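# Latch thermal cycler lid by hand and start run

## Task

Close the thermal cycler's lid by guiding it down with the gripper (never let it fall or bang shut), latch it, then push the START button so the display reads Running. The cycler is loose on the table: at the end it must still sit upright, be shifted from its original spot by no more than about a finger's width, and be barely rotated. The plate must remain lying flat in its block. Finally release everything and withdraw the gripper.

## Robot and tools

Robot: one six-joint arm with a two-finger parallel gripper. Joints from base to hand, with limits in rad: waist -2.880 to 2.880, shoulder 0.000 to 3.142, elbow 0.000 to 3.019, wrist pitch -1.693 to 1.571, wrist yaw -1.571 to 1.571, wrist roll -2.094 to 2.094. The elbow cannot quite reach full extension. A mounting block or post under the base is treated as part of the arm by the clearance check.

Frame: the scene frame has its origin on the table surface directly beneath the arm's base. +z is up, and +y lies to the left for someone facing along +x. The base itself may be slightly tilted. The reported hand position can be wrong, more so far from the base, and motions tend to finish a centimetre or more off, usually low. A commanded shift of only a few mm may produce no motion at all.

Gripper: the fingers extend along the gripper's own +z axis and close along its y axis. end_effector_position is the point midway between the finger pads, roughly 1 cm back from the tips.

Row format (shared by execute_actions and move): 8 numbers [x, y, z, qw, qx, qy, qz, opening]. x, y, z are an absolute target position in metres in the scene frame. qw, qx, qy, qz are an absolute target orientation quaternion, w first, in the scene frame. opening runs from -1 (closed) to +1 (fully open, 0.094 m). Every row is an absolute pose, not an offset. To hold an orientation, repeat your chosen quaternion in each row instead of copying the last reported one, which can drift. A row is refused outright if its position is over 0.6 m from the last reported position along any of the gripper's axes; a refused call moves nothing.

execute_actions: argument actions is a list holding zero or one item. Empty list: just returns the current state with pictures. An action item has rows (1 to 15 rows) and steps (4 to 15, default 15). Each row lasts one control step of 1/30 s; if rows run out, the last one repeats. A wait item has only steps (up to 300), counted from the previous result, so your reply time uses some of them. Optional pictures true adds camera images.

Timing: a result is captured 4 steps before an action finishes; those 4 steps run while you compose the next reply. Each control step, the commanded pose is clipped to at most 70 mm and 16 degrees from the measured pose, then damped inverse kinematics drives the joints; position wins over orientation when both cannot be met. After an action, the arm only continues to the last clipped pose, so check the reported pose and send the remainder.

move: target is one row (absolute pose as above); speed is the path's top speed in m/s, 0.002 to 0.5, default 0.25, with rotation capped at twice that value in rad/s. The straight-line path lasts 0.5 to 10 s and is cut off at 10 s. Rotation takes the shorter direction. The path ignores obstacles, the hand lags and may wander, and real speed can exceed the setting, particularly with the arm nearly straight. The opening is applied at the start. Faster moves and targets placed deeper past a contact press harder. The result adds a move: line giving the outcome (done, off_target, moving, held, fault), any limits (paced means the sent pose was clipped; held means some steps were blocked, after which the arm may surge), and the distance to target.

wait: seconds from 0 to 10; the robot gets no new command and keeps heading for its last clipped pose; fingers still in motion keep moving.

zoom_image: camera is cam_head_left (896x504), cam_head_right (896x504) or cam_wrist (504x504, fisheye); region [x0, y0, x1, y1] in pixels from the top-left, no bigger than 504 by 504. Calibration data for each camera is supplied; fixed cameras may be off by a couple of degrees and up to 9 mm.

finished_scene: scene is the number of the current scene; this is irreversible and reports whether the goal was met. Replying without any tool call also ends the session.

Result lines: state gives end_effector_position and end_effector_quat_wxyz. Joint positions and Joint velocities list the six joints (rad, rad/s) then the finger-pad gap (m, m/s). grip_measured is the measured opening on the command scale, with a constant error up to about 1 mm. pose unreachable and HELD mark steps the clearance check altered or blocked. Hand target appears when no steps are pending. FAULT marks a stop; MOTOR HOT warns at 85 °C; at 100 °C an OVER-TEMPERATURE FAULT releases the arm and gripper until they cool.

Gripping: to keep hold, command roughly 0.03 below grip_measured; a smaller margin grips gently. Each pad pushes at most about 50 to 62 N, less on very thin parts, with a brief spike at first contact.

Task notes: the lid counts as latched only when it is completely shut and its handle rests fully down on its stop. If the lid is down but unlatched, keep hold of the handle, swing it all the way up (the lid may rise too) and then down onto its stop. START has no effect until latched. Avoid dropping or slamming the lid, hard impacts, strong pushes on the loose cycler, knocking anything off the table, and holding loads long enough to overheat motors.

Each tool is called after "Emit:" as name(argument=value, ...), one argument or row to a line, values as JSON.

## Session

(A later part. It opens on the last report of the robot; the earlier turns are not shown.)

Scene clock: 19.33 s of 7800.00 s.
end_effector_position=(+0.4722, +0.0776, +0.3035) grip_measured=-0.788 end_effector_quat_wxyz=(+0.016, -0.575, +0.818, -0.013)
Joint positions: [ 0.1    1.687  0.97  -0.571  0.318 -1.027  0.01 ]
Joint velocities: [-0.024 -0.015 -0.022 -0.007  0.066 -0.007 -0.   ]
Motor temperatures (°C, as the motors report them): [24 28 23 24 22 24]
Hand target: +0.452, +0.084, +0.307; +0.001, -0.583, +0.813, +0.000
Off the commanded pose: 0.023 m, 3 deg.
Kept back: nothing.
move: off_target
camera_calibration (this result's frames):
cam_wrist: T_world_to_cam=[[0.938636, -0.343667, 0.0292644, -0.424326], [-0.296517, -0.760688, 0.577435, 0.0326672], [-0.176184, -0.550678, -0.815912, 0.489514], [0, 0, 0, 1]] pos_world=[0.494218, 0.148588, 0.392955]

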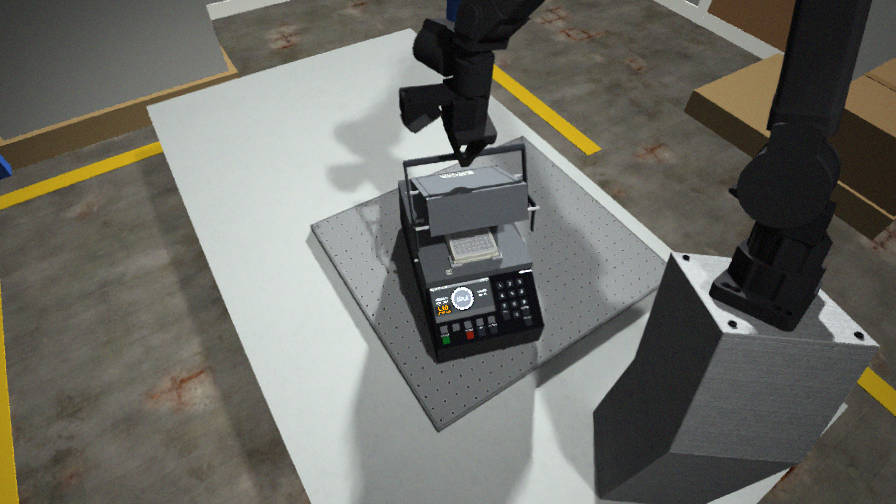

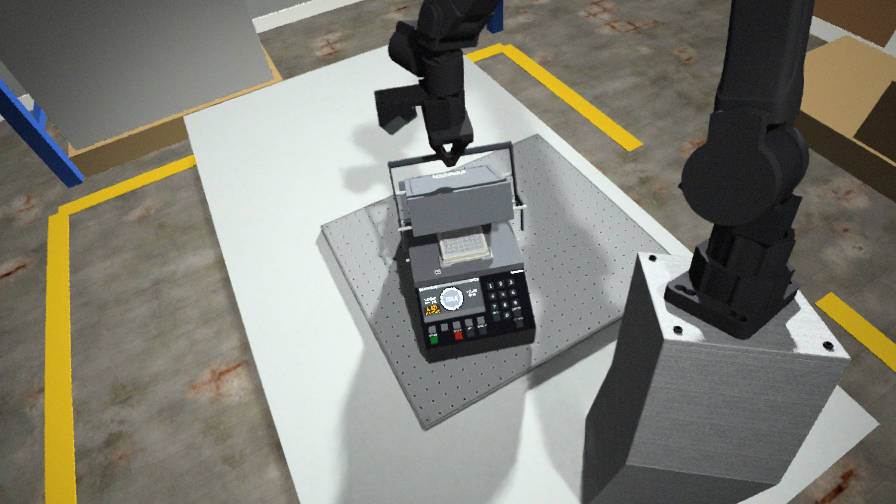

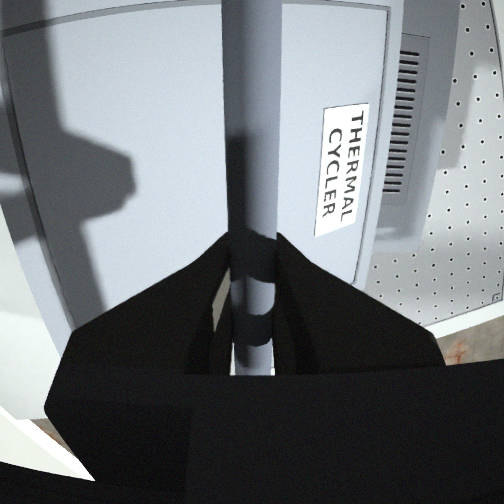

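Emit:
move(
  target=[0.404,0.098,0.270,-0.025,0.583,-0.811,0.035,-0.81],
  speed=0.04,
)

Scene clock: 21.93 s of 7800.00 s.
end_effector_position=(+0.4349, +0.0910, +0.2747) grip_measured=-0.788 end_effector_quat_wxyz=(+0.049, -0.572, +0.817, -0.054)
Joint positions: [ 0.146  1.704  0.803 -0.303  0.381 -1.012  0.01 ]
Joint velocities: [ 0.015 -0.005 -0.002 -0.007 -0.007 -0.022 -0.001]
Motor temperatures (°C, as the motors report them): [24 28 23 24 22 24]
Hand target: +0.405, +0.098, +0.269; +0.025, -0.583, +0.811, -0.035
Off the commanded pose: 0.032 m, 4 deg.
Kept back: nothing.
move: off_target
camera_calibration (this result's frames):
cam_wrist: T_world_to_cam=[[0.929119, -0.344698, 0.133869, -0.40839], [-0.357259, -0.743357, 0.565497, 0.076605], [-0.0954136, -0.57324, -0.813813, 0.433223], [0, 0, 0, 1]] pos_world=[0.448146, 0.164514, 0.363913]

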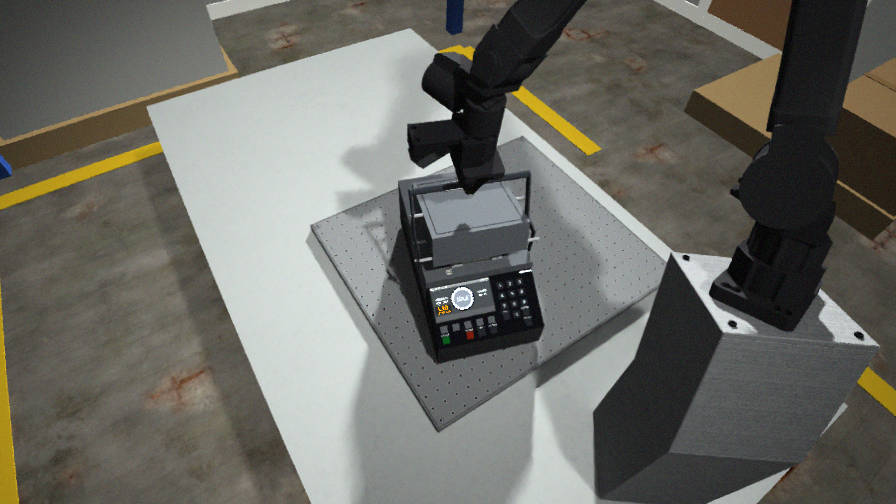

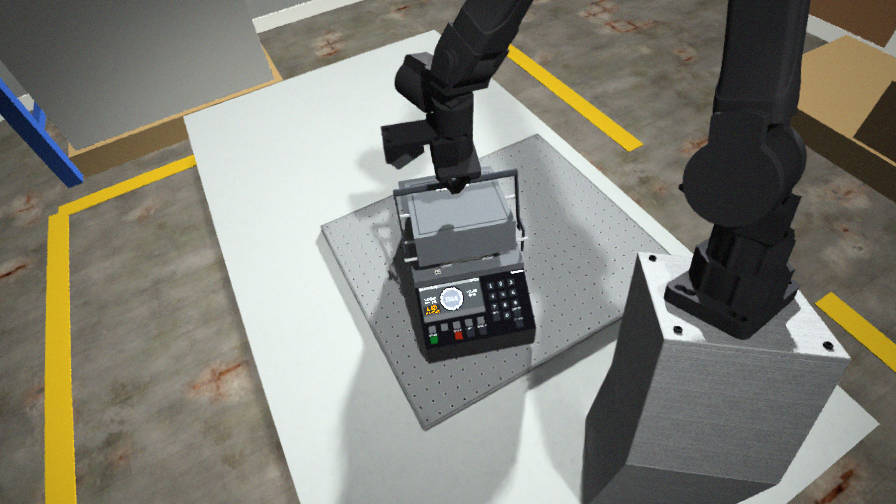

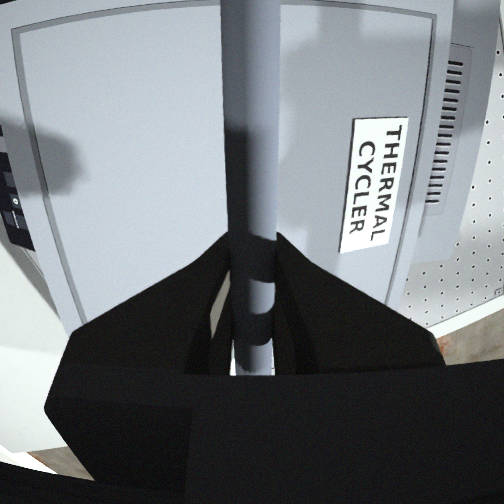

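Emit:
move(
  target=[0.398,0.100,0.248,-0.025,0.583,-0.811,0.035,-0.81],
  speed=0.04,
)

Emit:
zoom_image(
  camera="cam_head_left",
  region=[380, 150, 580, 350],
)

Scene clock: 23.57 s of 7800.00 s.
end_effector_position=(+0.4300, +0.0930, +0.2662) grip_measured=-0.789 end_effector_quat_wxyz=(+0.054, -0.572, +0.816, -0.057)
Joint positions: [ 0.148  1.723  0.784 -0.253  0.385 -1.016  0.01 ]
Joint velocities: [-0.005 -0.005 -0.017 -0.012 -0.022  0.007 -0.001]
Motor temperatures (°C, as the motors report them): [24 28 23 24 22 24]
Hand target: +0.398, +0.099, +0.249; +0.025, -0.583, +0.811, -0.036
Off the commanded pose: 0.038 m, 4 deg.
Kept back: nothing.
move: off_target
camera_calibration (this result's frames):
cam_wrist: T_world_to_cam=[[0.927839, -0.343482, 0.145377, -0.404682], [-0.363233, -0.743603, 0.561352, 0.0847696], [-0.0847114, -0.57365, -0.814708, 0.422671], [0, 0, 0, 1]] pos_world=[0.442076, 0.166499, 0.355599]

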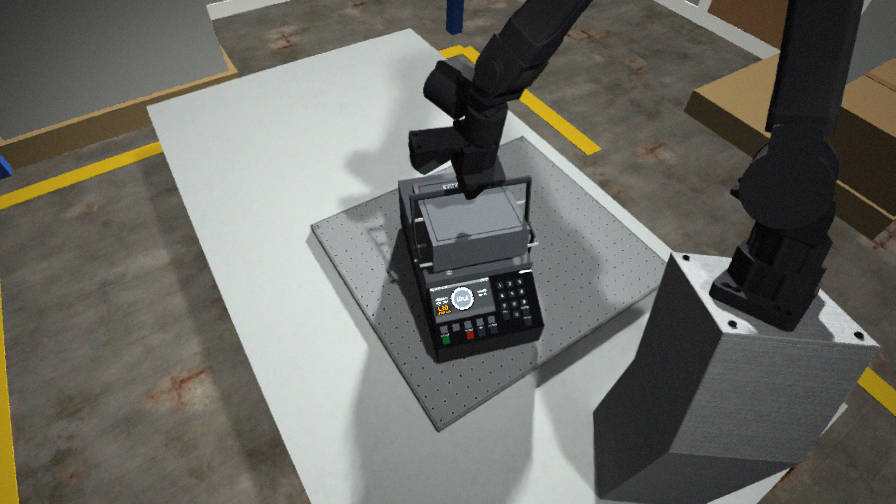

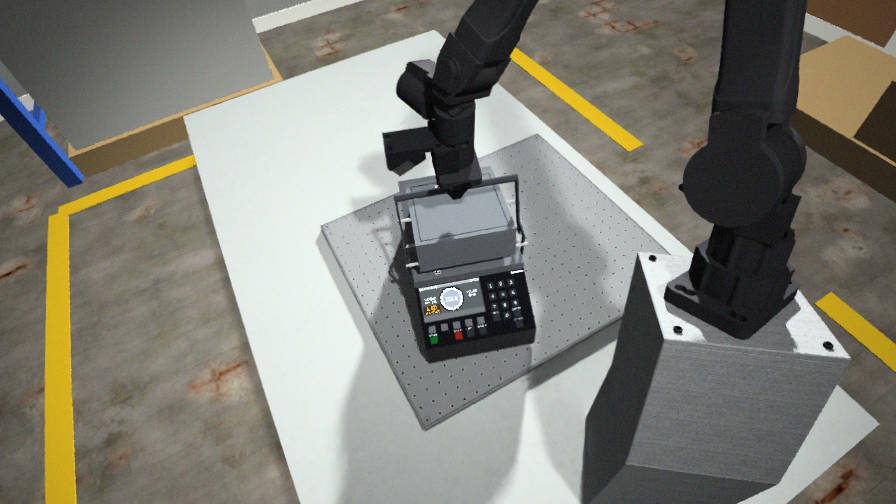

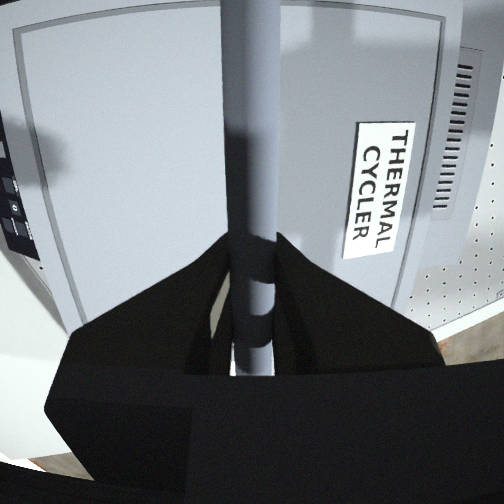

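Region (380, 150, 580, 350) of cam_head_left's 896x504 image, scaled by 2.520, with more detail than that image has.

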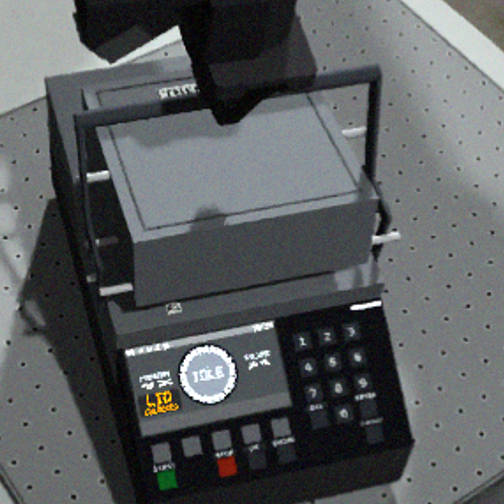

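Emit:
move(
  target=[0.341,0.119,0.245,-0.076,0.578,-0.805,0.106,-0.81],
  speed=0.05,
)

Scene clock: 26.23 s of 7800.00 s.
end_effector_position=(+0.3901, +0.1075, +0.2671) grip_measured=-0.788 end_effector_quat_wxyz=(+0.110, -0.558, +0.809, -0.145)
Joint positions: [ 0.266  1.732  0.593  0.084  0.559 -0.971  0.01 ]
Joint velocities: [-0.005 -0.005  0.007  0.017  0.007  0.022  0.001]
Motor temperatures (°C, as the motors report them): [24 27 23 24 23 25]
Hand target: +0.342, +0.117, +0.247; +0.076, -0.578, +0.806, -0.107
Off the commanded pose: 0.055 m, 6 deg.
Kept back: nothing.
move: off_target
camera_calibration (this result's frames):
cam_wrist: T_world_to_cam=[[0.874058, -0.339463, 0.347546, -0.396264], [-0.482216, -0.693205, 0.535663, 0.128428], [0.0590828, -0.635792, -0.769596, 0.366892], [0, 0, 0, 1]] pos_world=[0.386611, 0.187777, 0.351285]

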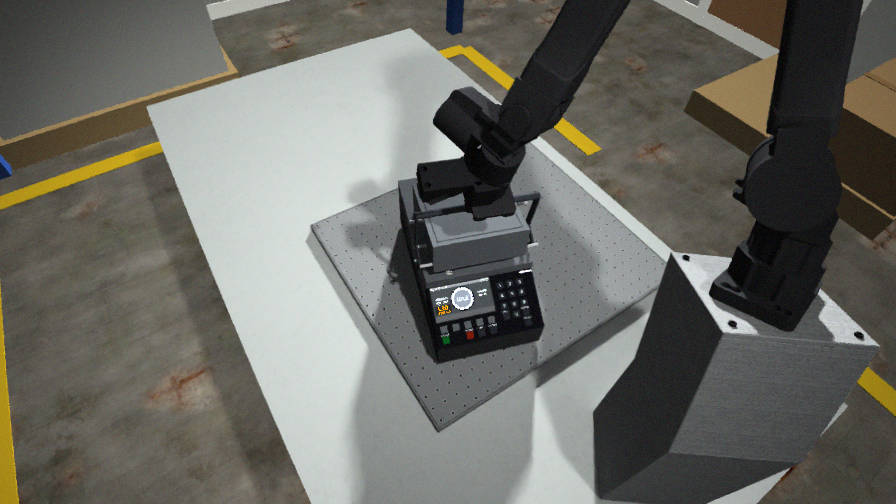

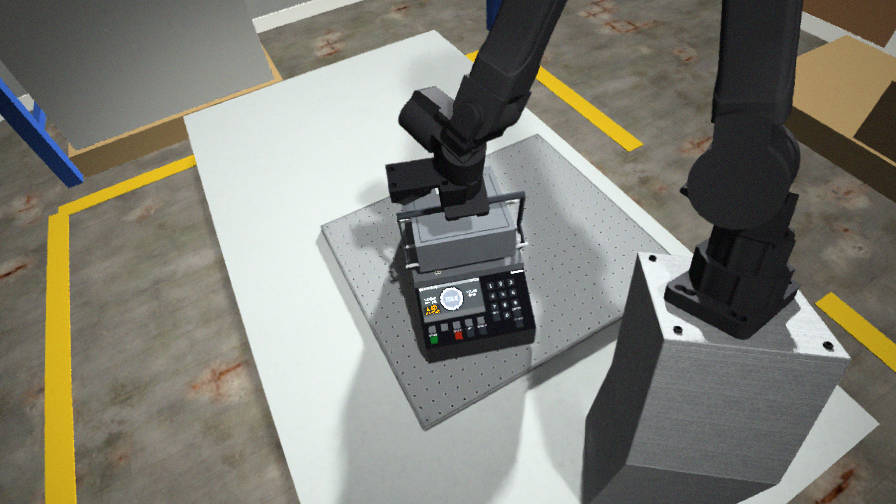

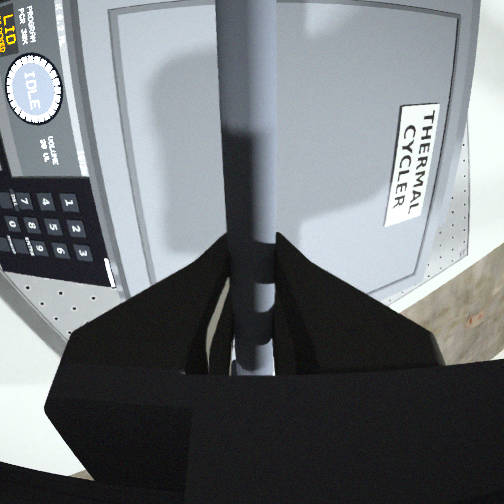

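Emit:
move(
  target=[0.298,0.134,0.215,-0.076,0.578,-0.805,0.106,-0.81],
  speed=0.06,
)

Scene clock: 28.63 s of 7800.00 s.
end_effector_position=(+0.3518, +0.1215, +0.2430) grip_measured=-0.790 end_effector_quat_wxyz=(+0.112, -0.556, +0.809, -0.156)
Joint positions: [ 0.33   1.844  0.531  0.233  0.61  -0.909  0.01 ]
Joint velocities: [ 0.005  0.005 -0.002 -0.007 -0.007  0.022 -0.002]
Motor temperatures (°C, as the motors report them): [24 27 23 24 23 25]
Hand target: +0.299, +0.130, +0.219; +0.074, -0.578, +0.806, -0.108
Off the commanded pose: 0.062 m, 8 deg.
Kept back: nothing.
move: off_target
camera_calibration (this result's frames):
cam_wrist: T_world_to_cam=[[0.86609, -0.339038, 0.367343, -0.351651], [-0.49526, -0.681726, 0.538487, 0.135099], [0.0678597, -0.648308, -0.758348, 0.355218], [0, 0, 0, 1]] pos_world=[0.347365, 0.203168, 0.325806]

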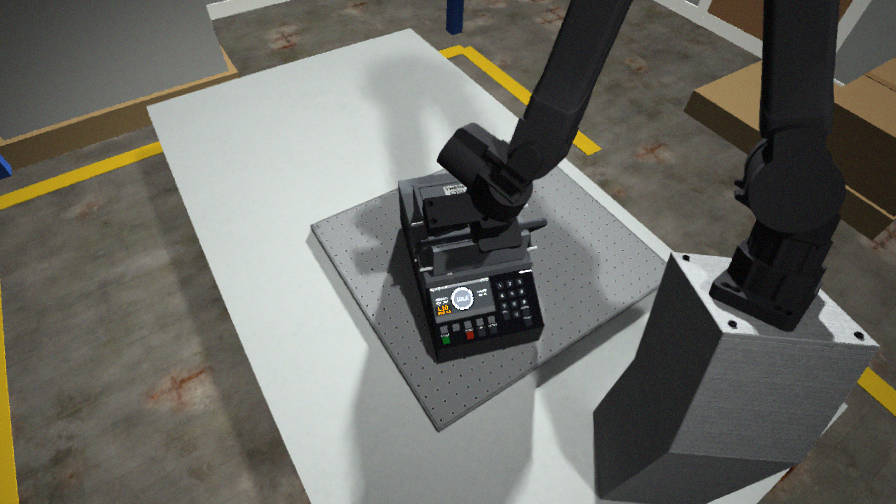

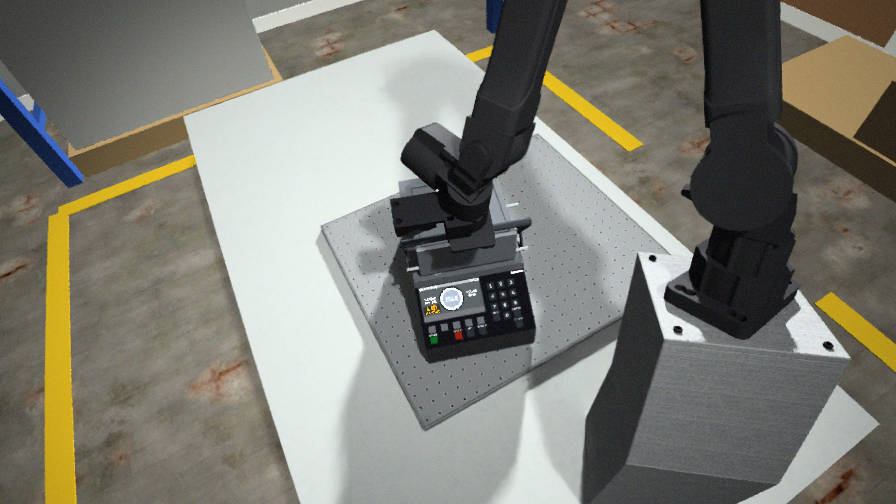

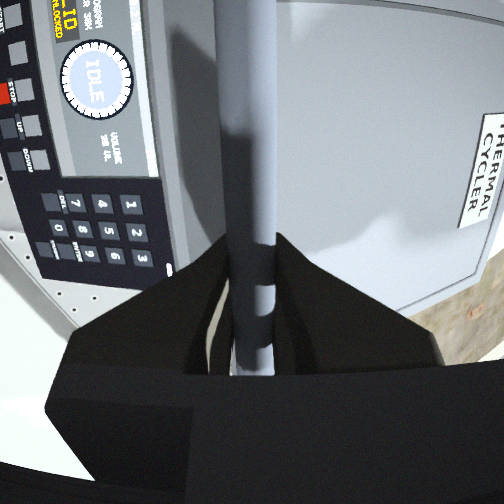

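Emit:
move(
  target=[0.284,0.139,0.178,-0.076,0.578,-0.805,0.106,-0.83],
  speed=0.06,
)

Scene clock: 30.80 s of 7800.00 s.
end_effector_position=(+0.3213, +0.1323, +0.1974) grip_measured=-0.795 end_effector_quat_wxyz=(+0.103, -0.562, +0.808, -0.146)
Joint positions: [ 0.341  2.033  0.53   0.391  0.599 -0.894  0.01 ]
Joint velocities: [ 0.005 -0.005 -0.012 -0.007 -0.007 -0.037  0.   ]
Motor temperatures (°C, as the motors report them): [24 27 23 24 24 25]
Hand target: +0.284, +0.137, +0.180; +0.074, -0.578, +0.806, -0.108
Off the commanded pose: 0.043 m, 6 deg.
Kept back: nothing.
move: off_target
camera_calibration (this result's frames):
cam_wrist: T_world_to_cam=[[0.878981, -0.331914, 0.342381, -0.304982], [-0.473766, -0.689454, 0.547905, 0.144126], [0.0541983, -0.643806, -0.763267, 0.334395], [0, 0, 0, 1]] pos_world=[0.318232, 0.213426, 0.280685]

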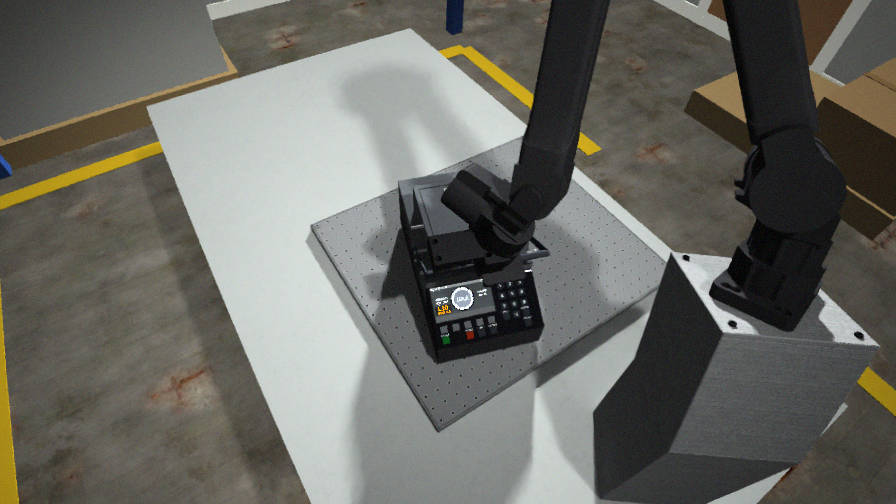

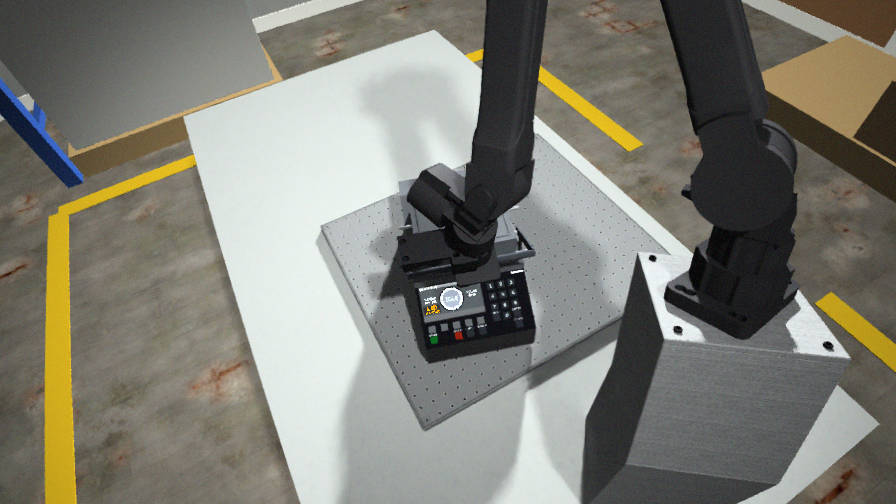

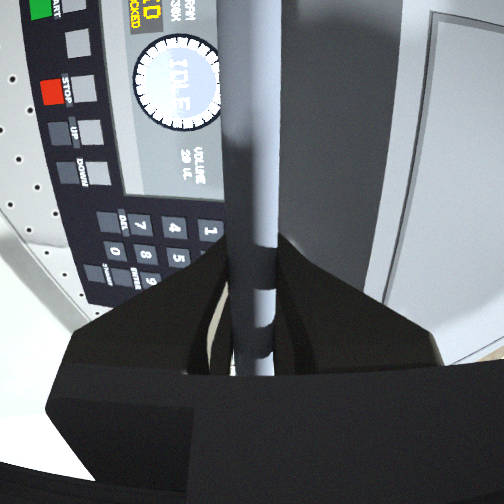

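Emit:
move(
  target=[0.303,0.135,0.152,-0.076,0.578,-0.805,0.106,-0.83],
  speed=0.04,
)

Scene clock: 32.53 s of 7800.00 s.
end_effector_position=(+0.3151, +0.1355, +0.1731) grip_measured=-0.799 end_effector_quat_wxyz=(+0.094, -0.568, +0.808, -0.127)
Joint positions: [ 0.316  2.111  0.558  0.423  0.555 -0.913  0.009]
Joint velocities: [ 0.005 -0.005  0.002  0.002  0.007 -0.007 -0.001]
Motor temperatures (°C, as the motors report them): [24 27 23 24 24 25]
Hand target: +0.303, +0.135, +0.153; +0.076, -0.578, +0.805, -0.106
Off the commanded pose: 0.024 m, 3 deg.
Kept back: nothing.
move: off_target
camera_calibration (this result's frames):
cam_wrist: T_world_to_cam=[[0.895313, -0.326986, 0.302482, -0.289111], [-0.444211, -0.705802, 0.551834, 0.14895], [0.0330508, -0.62843, -0.777164, 0.325238], [0, 0, 0, 1]] pos_world=[0.314261, 0.214983, 0.258019]

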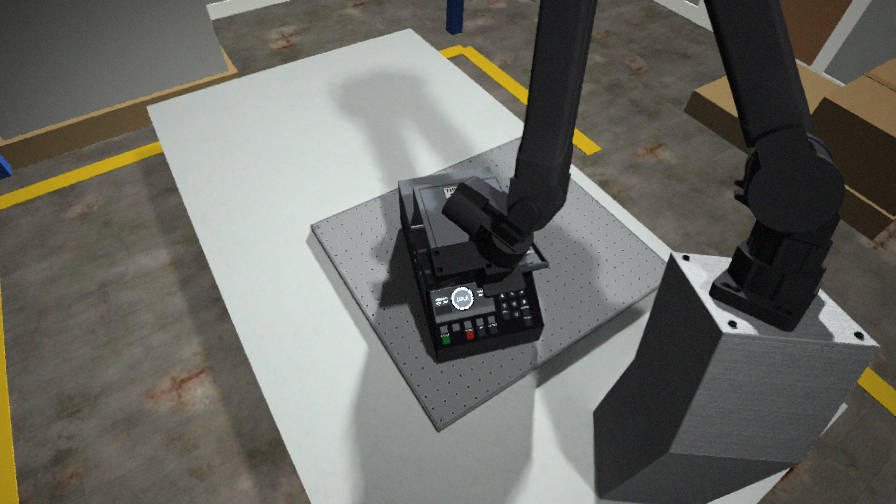

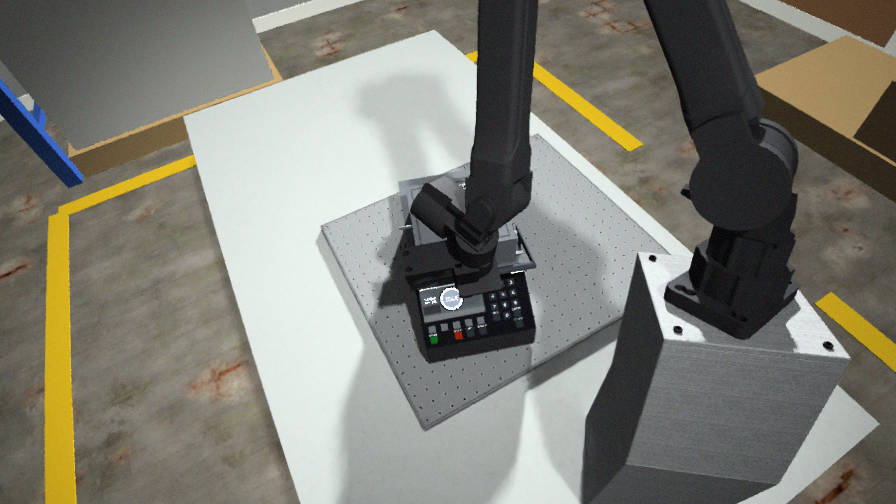

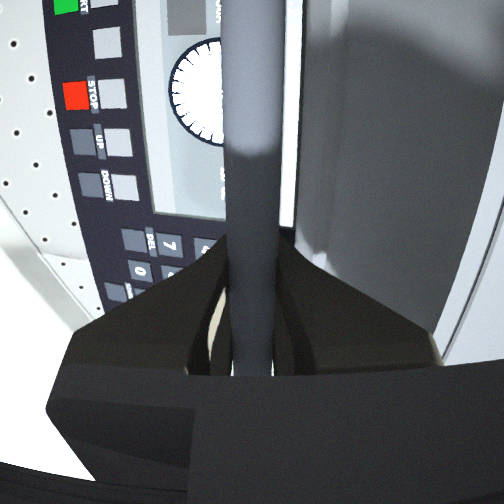

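Emit:
execute_actions(
  actions=[
    {"rows":[[0.315,0.1355,0.172,-0.09,0.570,-0.807,0.125,-0.8],[0.315,0.1355,0.172,-0.09,0.570,-0.807,0.125,-0.8],[0.315,0.1355,0.172,-0.09,0.570,-0.807,0.125,-0.8],[0.315,0.1355,0.172,-0.09,0.570,-0.807,0.125,-0.45]],"steps":12},
  ],
)

Emit:
move(
  target=[0.297,0.142,0.235,-0.101,0.575,-0.800,0.141,-0.45],
  speed=0.12,
)

Scene clock: 33.23 s of 7800.00 s.
end_effector_position=(+0.3150, +0.1350, +0.1736) grip_measured=-0.453 end_effector_quat_wxyz=(+0.093, -0.569, +0.807, -0.128)
Joint positions: [ 0.316  2.109  0.558  0.418  0.557 -0.913  0.026]
Joint velocities: [-0.015 -0.005  0.007 -0.022 -0.066  0.007  0.   ]
Motor temperatures (°C, as the motors report them): [24 27 23 24 24 25]
Steps of this call (steps 1 to 13: nothing new was sent; steps 14 to 21: the first 8 steps of this action). Readings (end_effector_position):
14: (+0.3157, +0.1349, +0.1738)
15: (+0.3153, +0.1349, +0.1738)
17: (+0.3152, +0.1350, +0.1737)
21: the state above

Scene clock: 34.37 s of 7800.00 s.
end_effector_position=(+0.3000, +0.1420, +0.2344) grip_measured=-0.453 end_effector_quat_wxyz=(+0.104, -0.574, +0.800, -0.140)
Joint positions: [ 0.436  1.908  0.473  0.265  0.623 -0.817  0.026]
Joint velocities: [-0.015 -0.015 -0.042 -0.002 -0.037 -0.007 -0.001]
Motor temperatures (°C, as the motors report them): [24 27 22 24 24 25]
Hand target: +0.297, +0.143, +0.236; +0.102, -0.575, +0.800, -0.140
Off your previous action's commanded pose: 0.002 m, 0 deg at its last step (step 4 of this call).
Off the commanded pose: 0.003 m, 0 deg.
Kept back: nothing.
move: done
camera_calibration (this result's frames):
cam_wrist: T_world_to_cam=[[0.891373, -0.306825, 0.333635, -0.30098], [-0.448173, -0.706667, 0.547506, 0.115353], [0.0677803, -0.637558, -0.767415, 0.366043], [0, 0, 0, 1]] pos_world=[0.295173, 0.222542, 0.318167]

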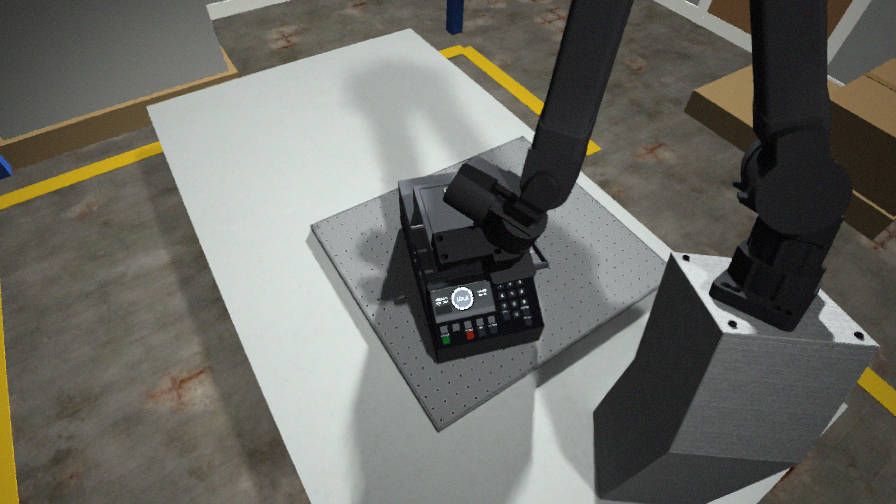

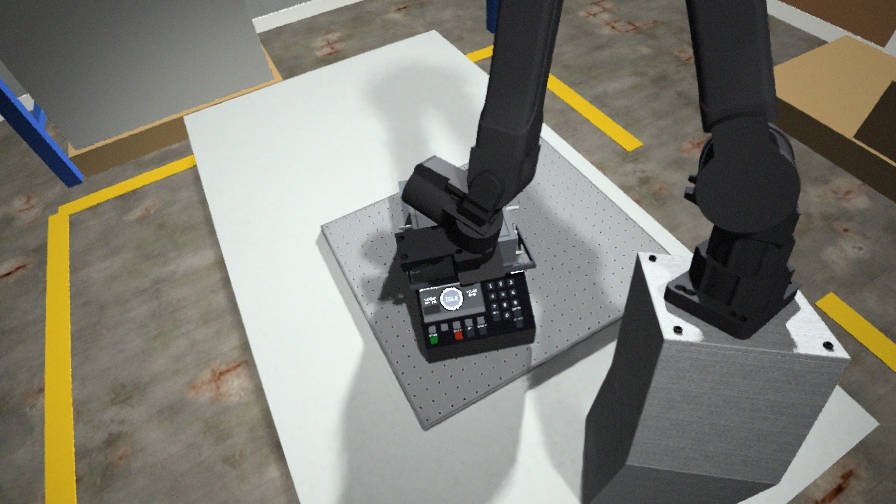

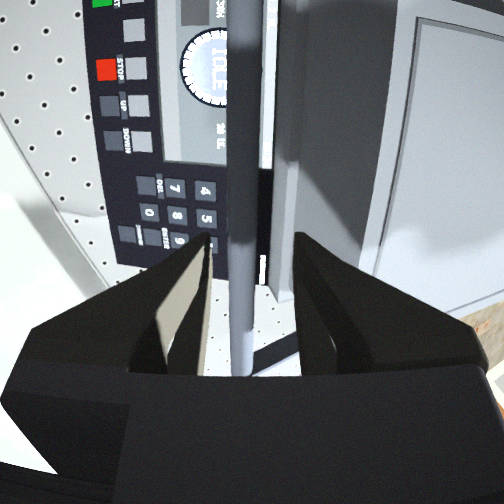

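Emit:
move(
  target=[0.268,0.234,0.152,-0.101,0.575,-0.800,0.141,-1],
  speed=0.15,
)

Scene clock: 35.90 s of 7800.00 s.
end_effector_position=(+0.2687, +0.2323, +0.1511) grip_measured=-0.995 end_effector_quat_wxyz=(+0.099, -0.576, +0.799, -0.139)
Joint positions: [ 0.608  2.309  0.704  0.299  0.678 -0.611  0.   ]
Joint velocities: [-0.005 -0.015  0.007  0.002 -0.022  0.081  0.   ]
Motor temperatures (°C, as the motors report them): [24 27 22 24 24 25]
Hand target: +0.268, +0.236, +0.152; +0.102, -0.575, +0.800, -0.140
Off the commanded pose: 0.002 m, 0 deg.
Kept back: nothing.
move: done
camera_calibration (this result's frames):
cam_wrist: T_world_to_cam=[[0.89517, -0.302872, 0.327015, -0.218513], [-0.441316, -0.705194, 0.554926, 0.207469], [0.0625374, -0.64107, -0.764931, 0.363724], [0, 0, 0, 1]] pos_world=[0.264419, 0.313297, 0.234551]

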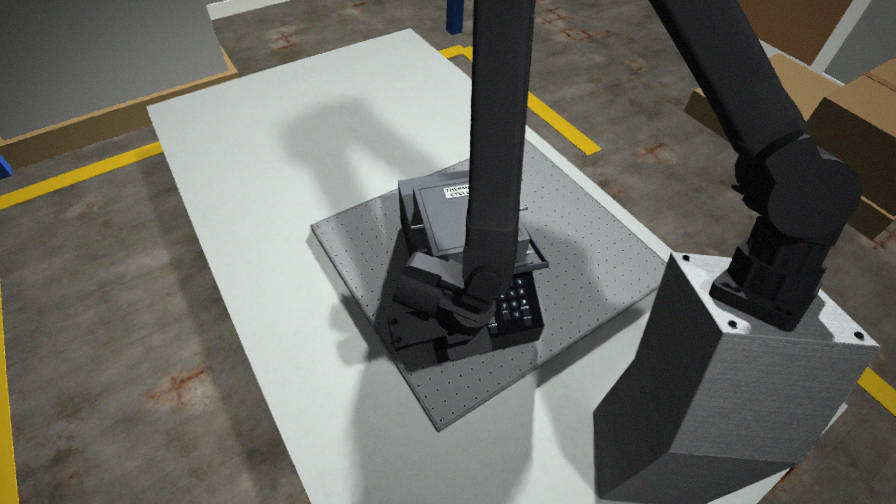

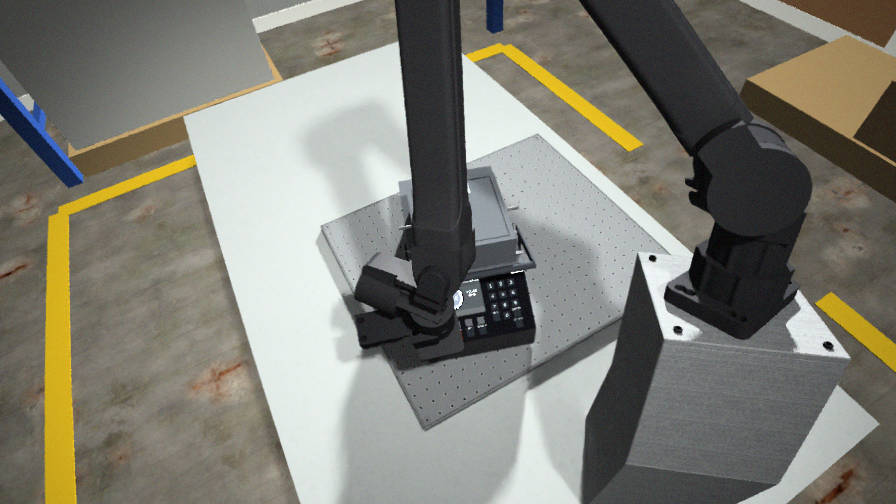

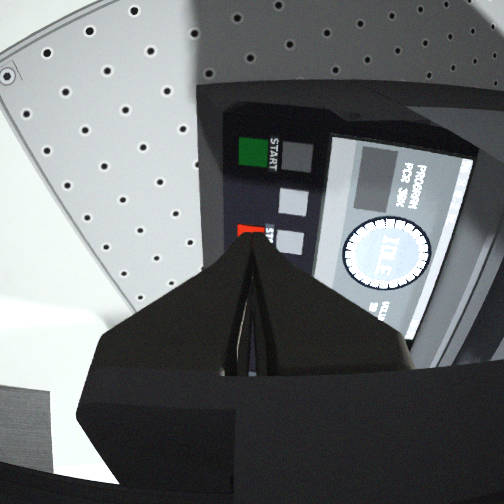

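Emit:
move(
  target=[0.287,0.231,0.097,-0.101,0.575,-0.800,0.141,-1],
  speed=0.08,
)

Scene clock: 37.20 s of 7800.00 s.
end_effector_position=(+0.2855, +0.2327, +0.1010) grip_measured=-0.995 end_effector_quat_wxyz=(+0.101, -0.576, +0.798, -0.142)
Joint positions: [ 0.526  2.449  0.795  0.415  0.659 -0.715  0.   ]
Joint velocities: [-0.015 -0.005 -0.027 -0.002 -0.037 -0.051 -0.001]
Motor temperatures (°C, as the motors report them): [24 27 22 24 24 25]
Hand target: +0.287, +0.230, +0.097; +0.100, -0.575, +0.800, -0.141
Off the commanded pose: 0.005 m, 0 deg.
Kept back: nothing.
move: done
camera_calibration (this result's frames):
cam_wrist: T_world_to_cam=[[0.893677, -0.300587, 0.333151, -0.217744], [-0.443515, -0.704406, 0.554172, 0.24344], [0.0680964, -0.643008, -0.762826, 0.323261], [0, 0, 0, 1]] pos_world=[0.280549, 0.313889, 0.184226]

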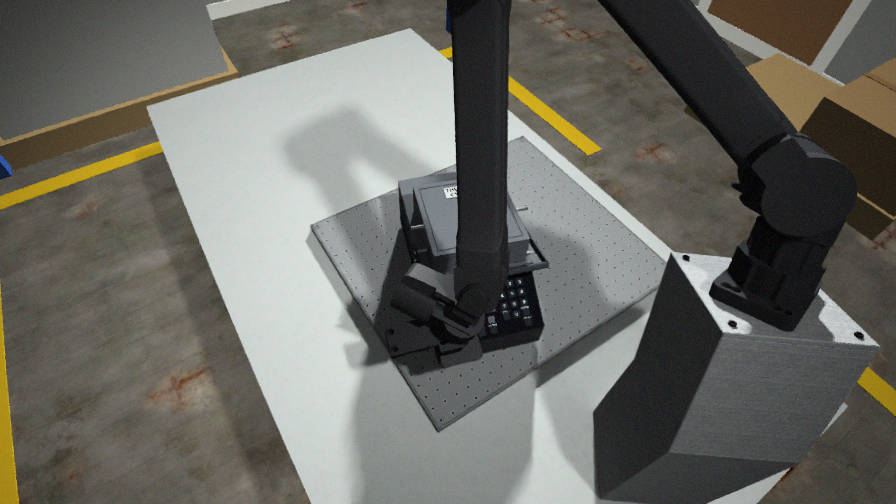

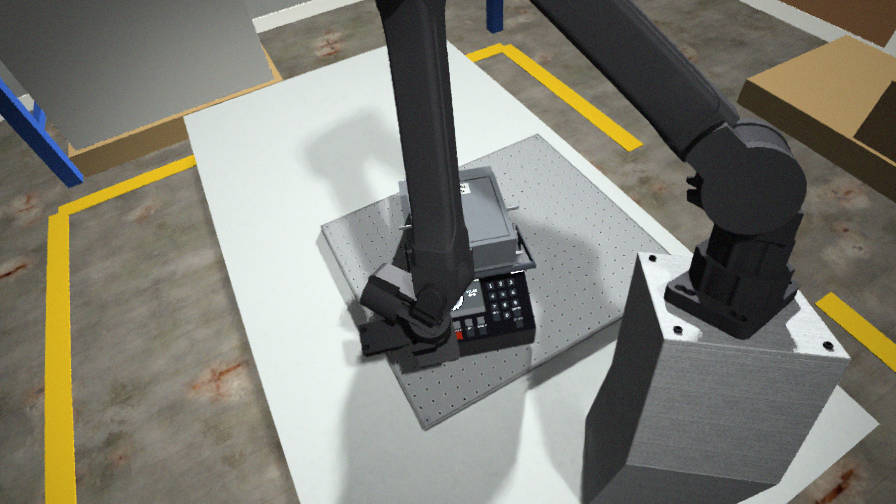

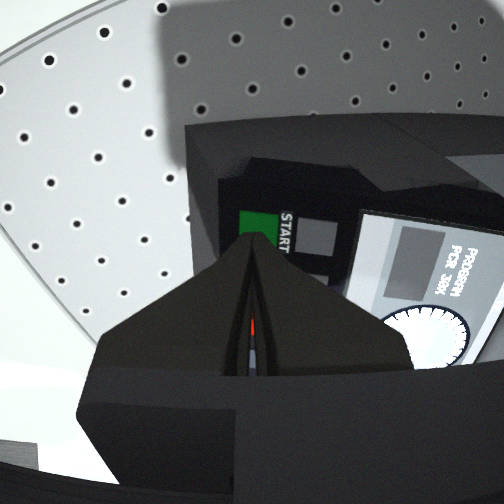

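Emit:
move(
  target=[0.298,0.226,0.070,-0.101,0.575,-0.800,0.141,-1],
  speed=0.04,
)

Scene clock: 38.53 s of 7800.00 s.
end_effector_position=(+0.2915, +0.2355, +0.0922) grip_measured=-0.995 end_effector_quat_wxyz=(+0.108, -0.588, +0.789, -0.143)
Joint positions: [ 0.512  2.475  0.813  0.457  0.65  -0.775  0.   ]
Joint velocities: [ 0.005 -0.005  0.007  0.012 -0.022 -0.022 -0.001]
Motor temperatures (°C, as the motors report them): [24 27 22 24 23 25]
Hand target: +0.297, +0.225, +0.071; +0.100, -0.575, +0.800, -0.141
Off the commanded pose: 0.025 m, 2 deg.
Kept back: nothing.
move: off_target
camera_calibration (this result's frames):
cam_wrist: T_world_to_cam=[[0.899241, -0.271988, 0.34262, -0.228642], [-0.426458, -0.719557, 0.548062, 0.252093], [0.0974682, -0.638953, -0.763046, 0.308409], [0, 0, 0, 1]] pos_world=[0.283051, 0.316266, 0.175505]

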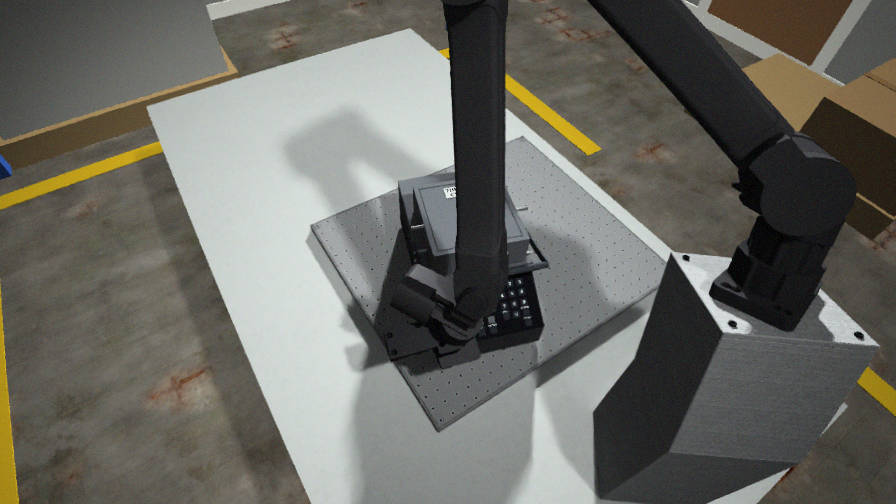

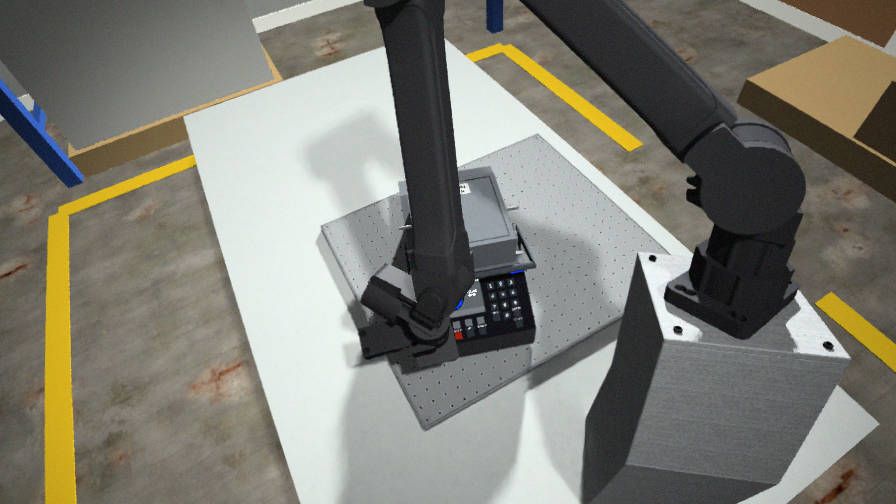

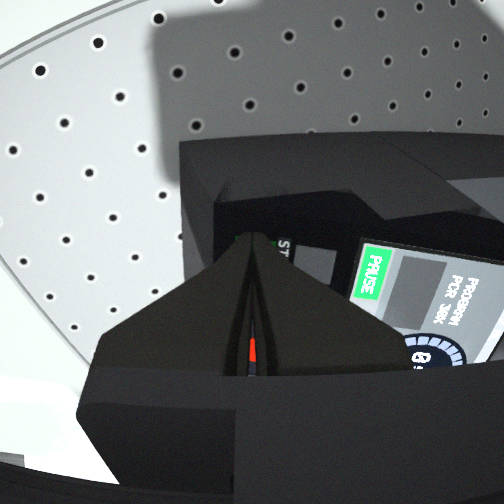

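Emit:
move(
  target=[0.25,0.38,0.27,-0.101,0.575,-0.800,0.141,-1],
  speed=0.25,
)

Emit:
zoom_image(
  camera="cam_head_right",
  region=[380, 150, 580, 370],
)

Scene clock: 40.30 s of 7800.00 s.
end_effector_position=(+0.2436, +0.3755, +0.2706) grip_measured=-0.995 end_effector_quat_wxyz=(+0.099, -0.582, +0.795, -0.139)
Joint positions: [ 0.978  2.165  0.997 -0.448  0.718 -0.147  0.   ]
Joint velocities: [-0.005 -0.005 -0.037  0.007 -0.022  0.081  0.   ]
Motor temperatures (°C, as the motors report them): [24 27 22 24 23 25]
Hand target: +0.249, +0.382, +0.274; +0.104, -0.575, +0.799, -0.138
Off the commanded pose: 0.008 m, 1 deg.
Kept back: nothing.
move: done
camera_calibration (this result's frames):
cam_wrist: T_world_to_cam=[[0.899843, -0.289085, 0.32667, -0.197982], [-0.430335, -0.710845, 0.556338, 0.230107], [0.0713826, -0.641194, -0.764052, 0.546192], [0, 0, 0, 1]] pos_world=[0.238186, 0.456552, 0.353977]

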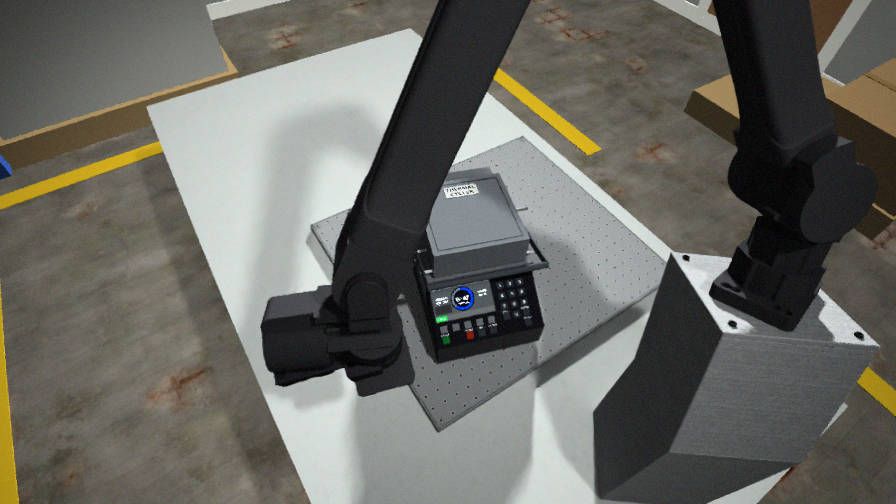

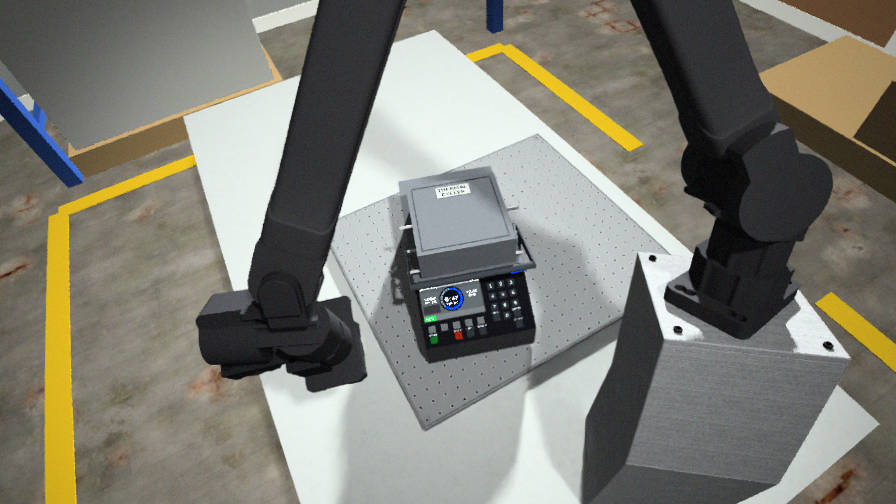

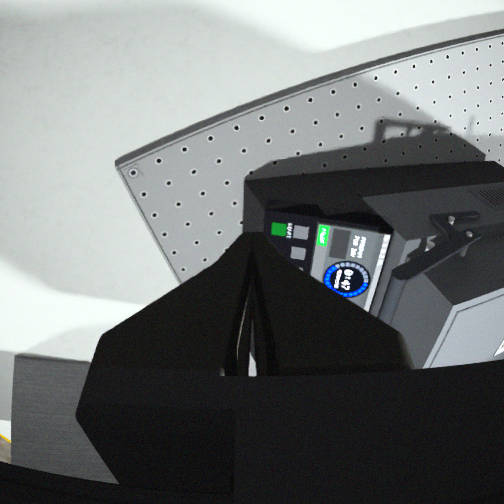

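Region (380, 150, 580, 370) of cam_head_right's 896x504 image, scaled by 2.291, with more detail than that image has; it fills the left 458 columns of this view, and the rest is white.

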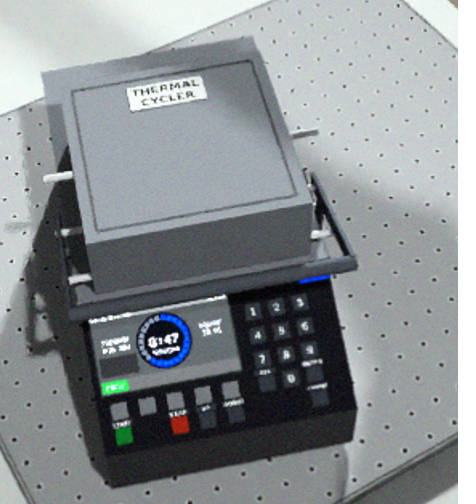

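Emit:
finished_scene(
  scene=1,
)

The scene is finished: the task was done.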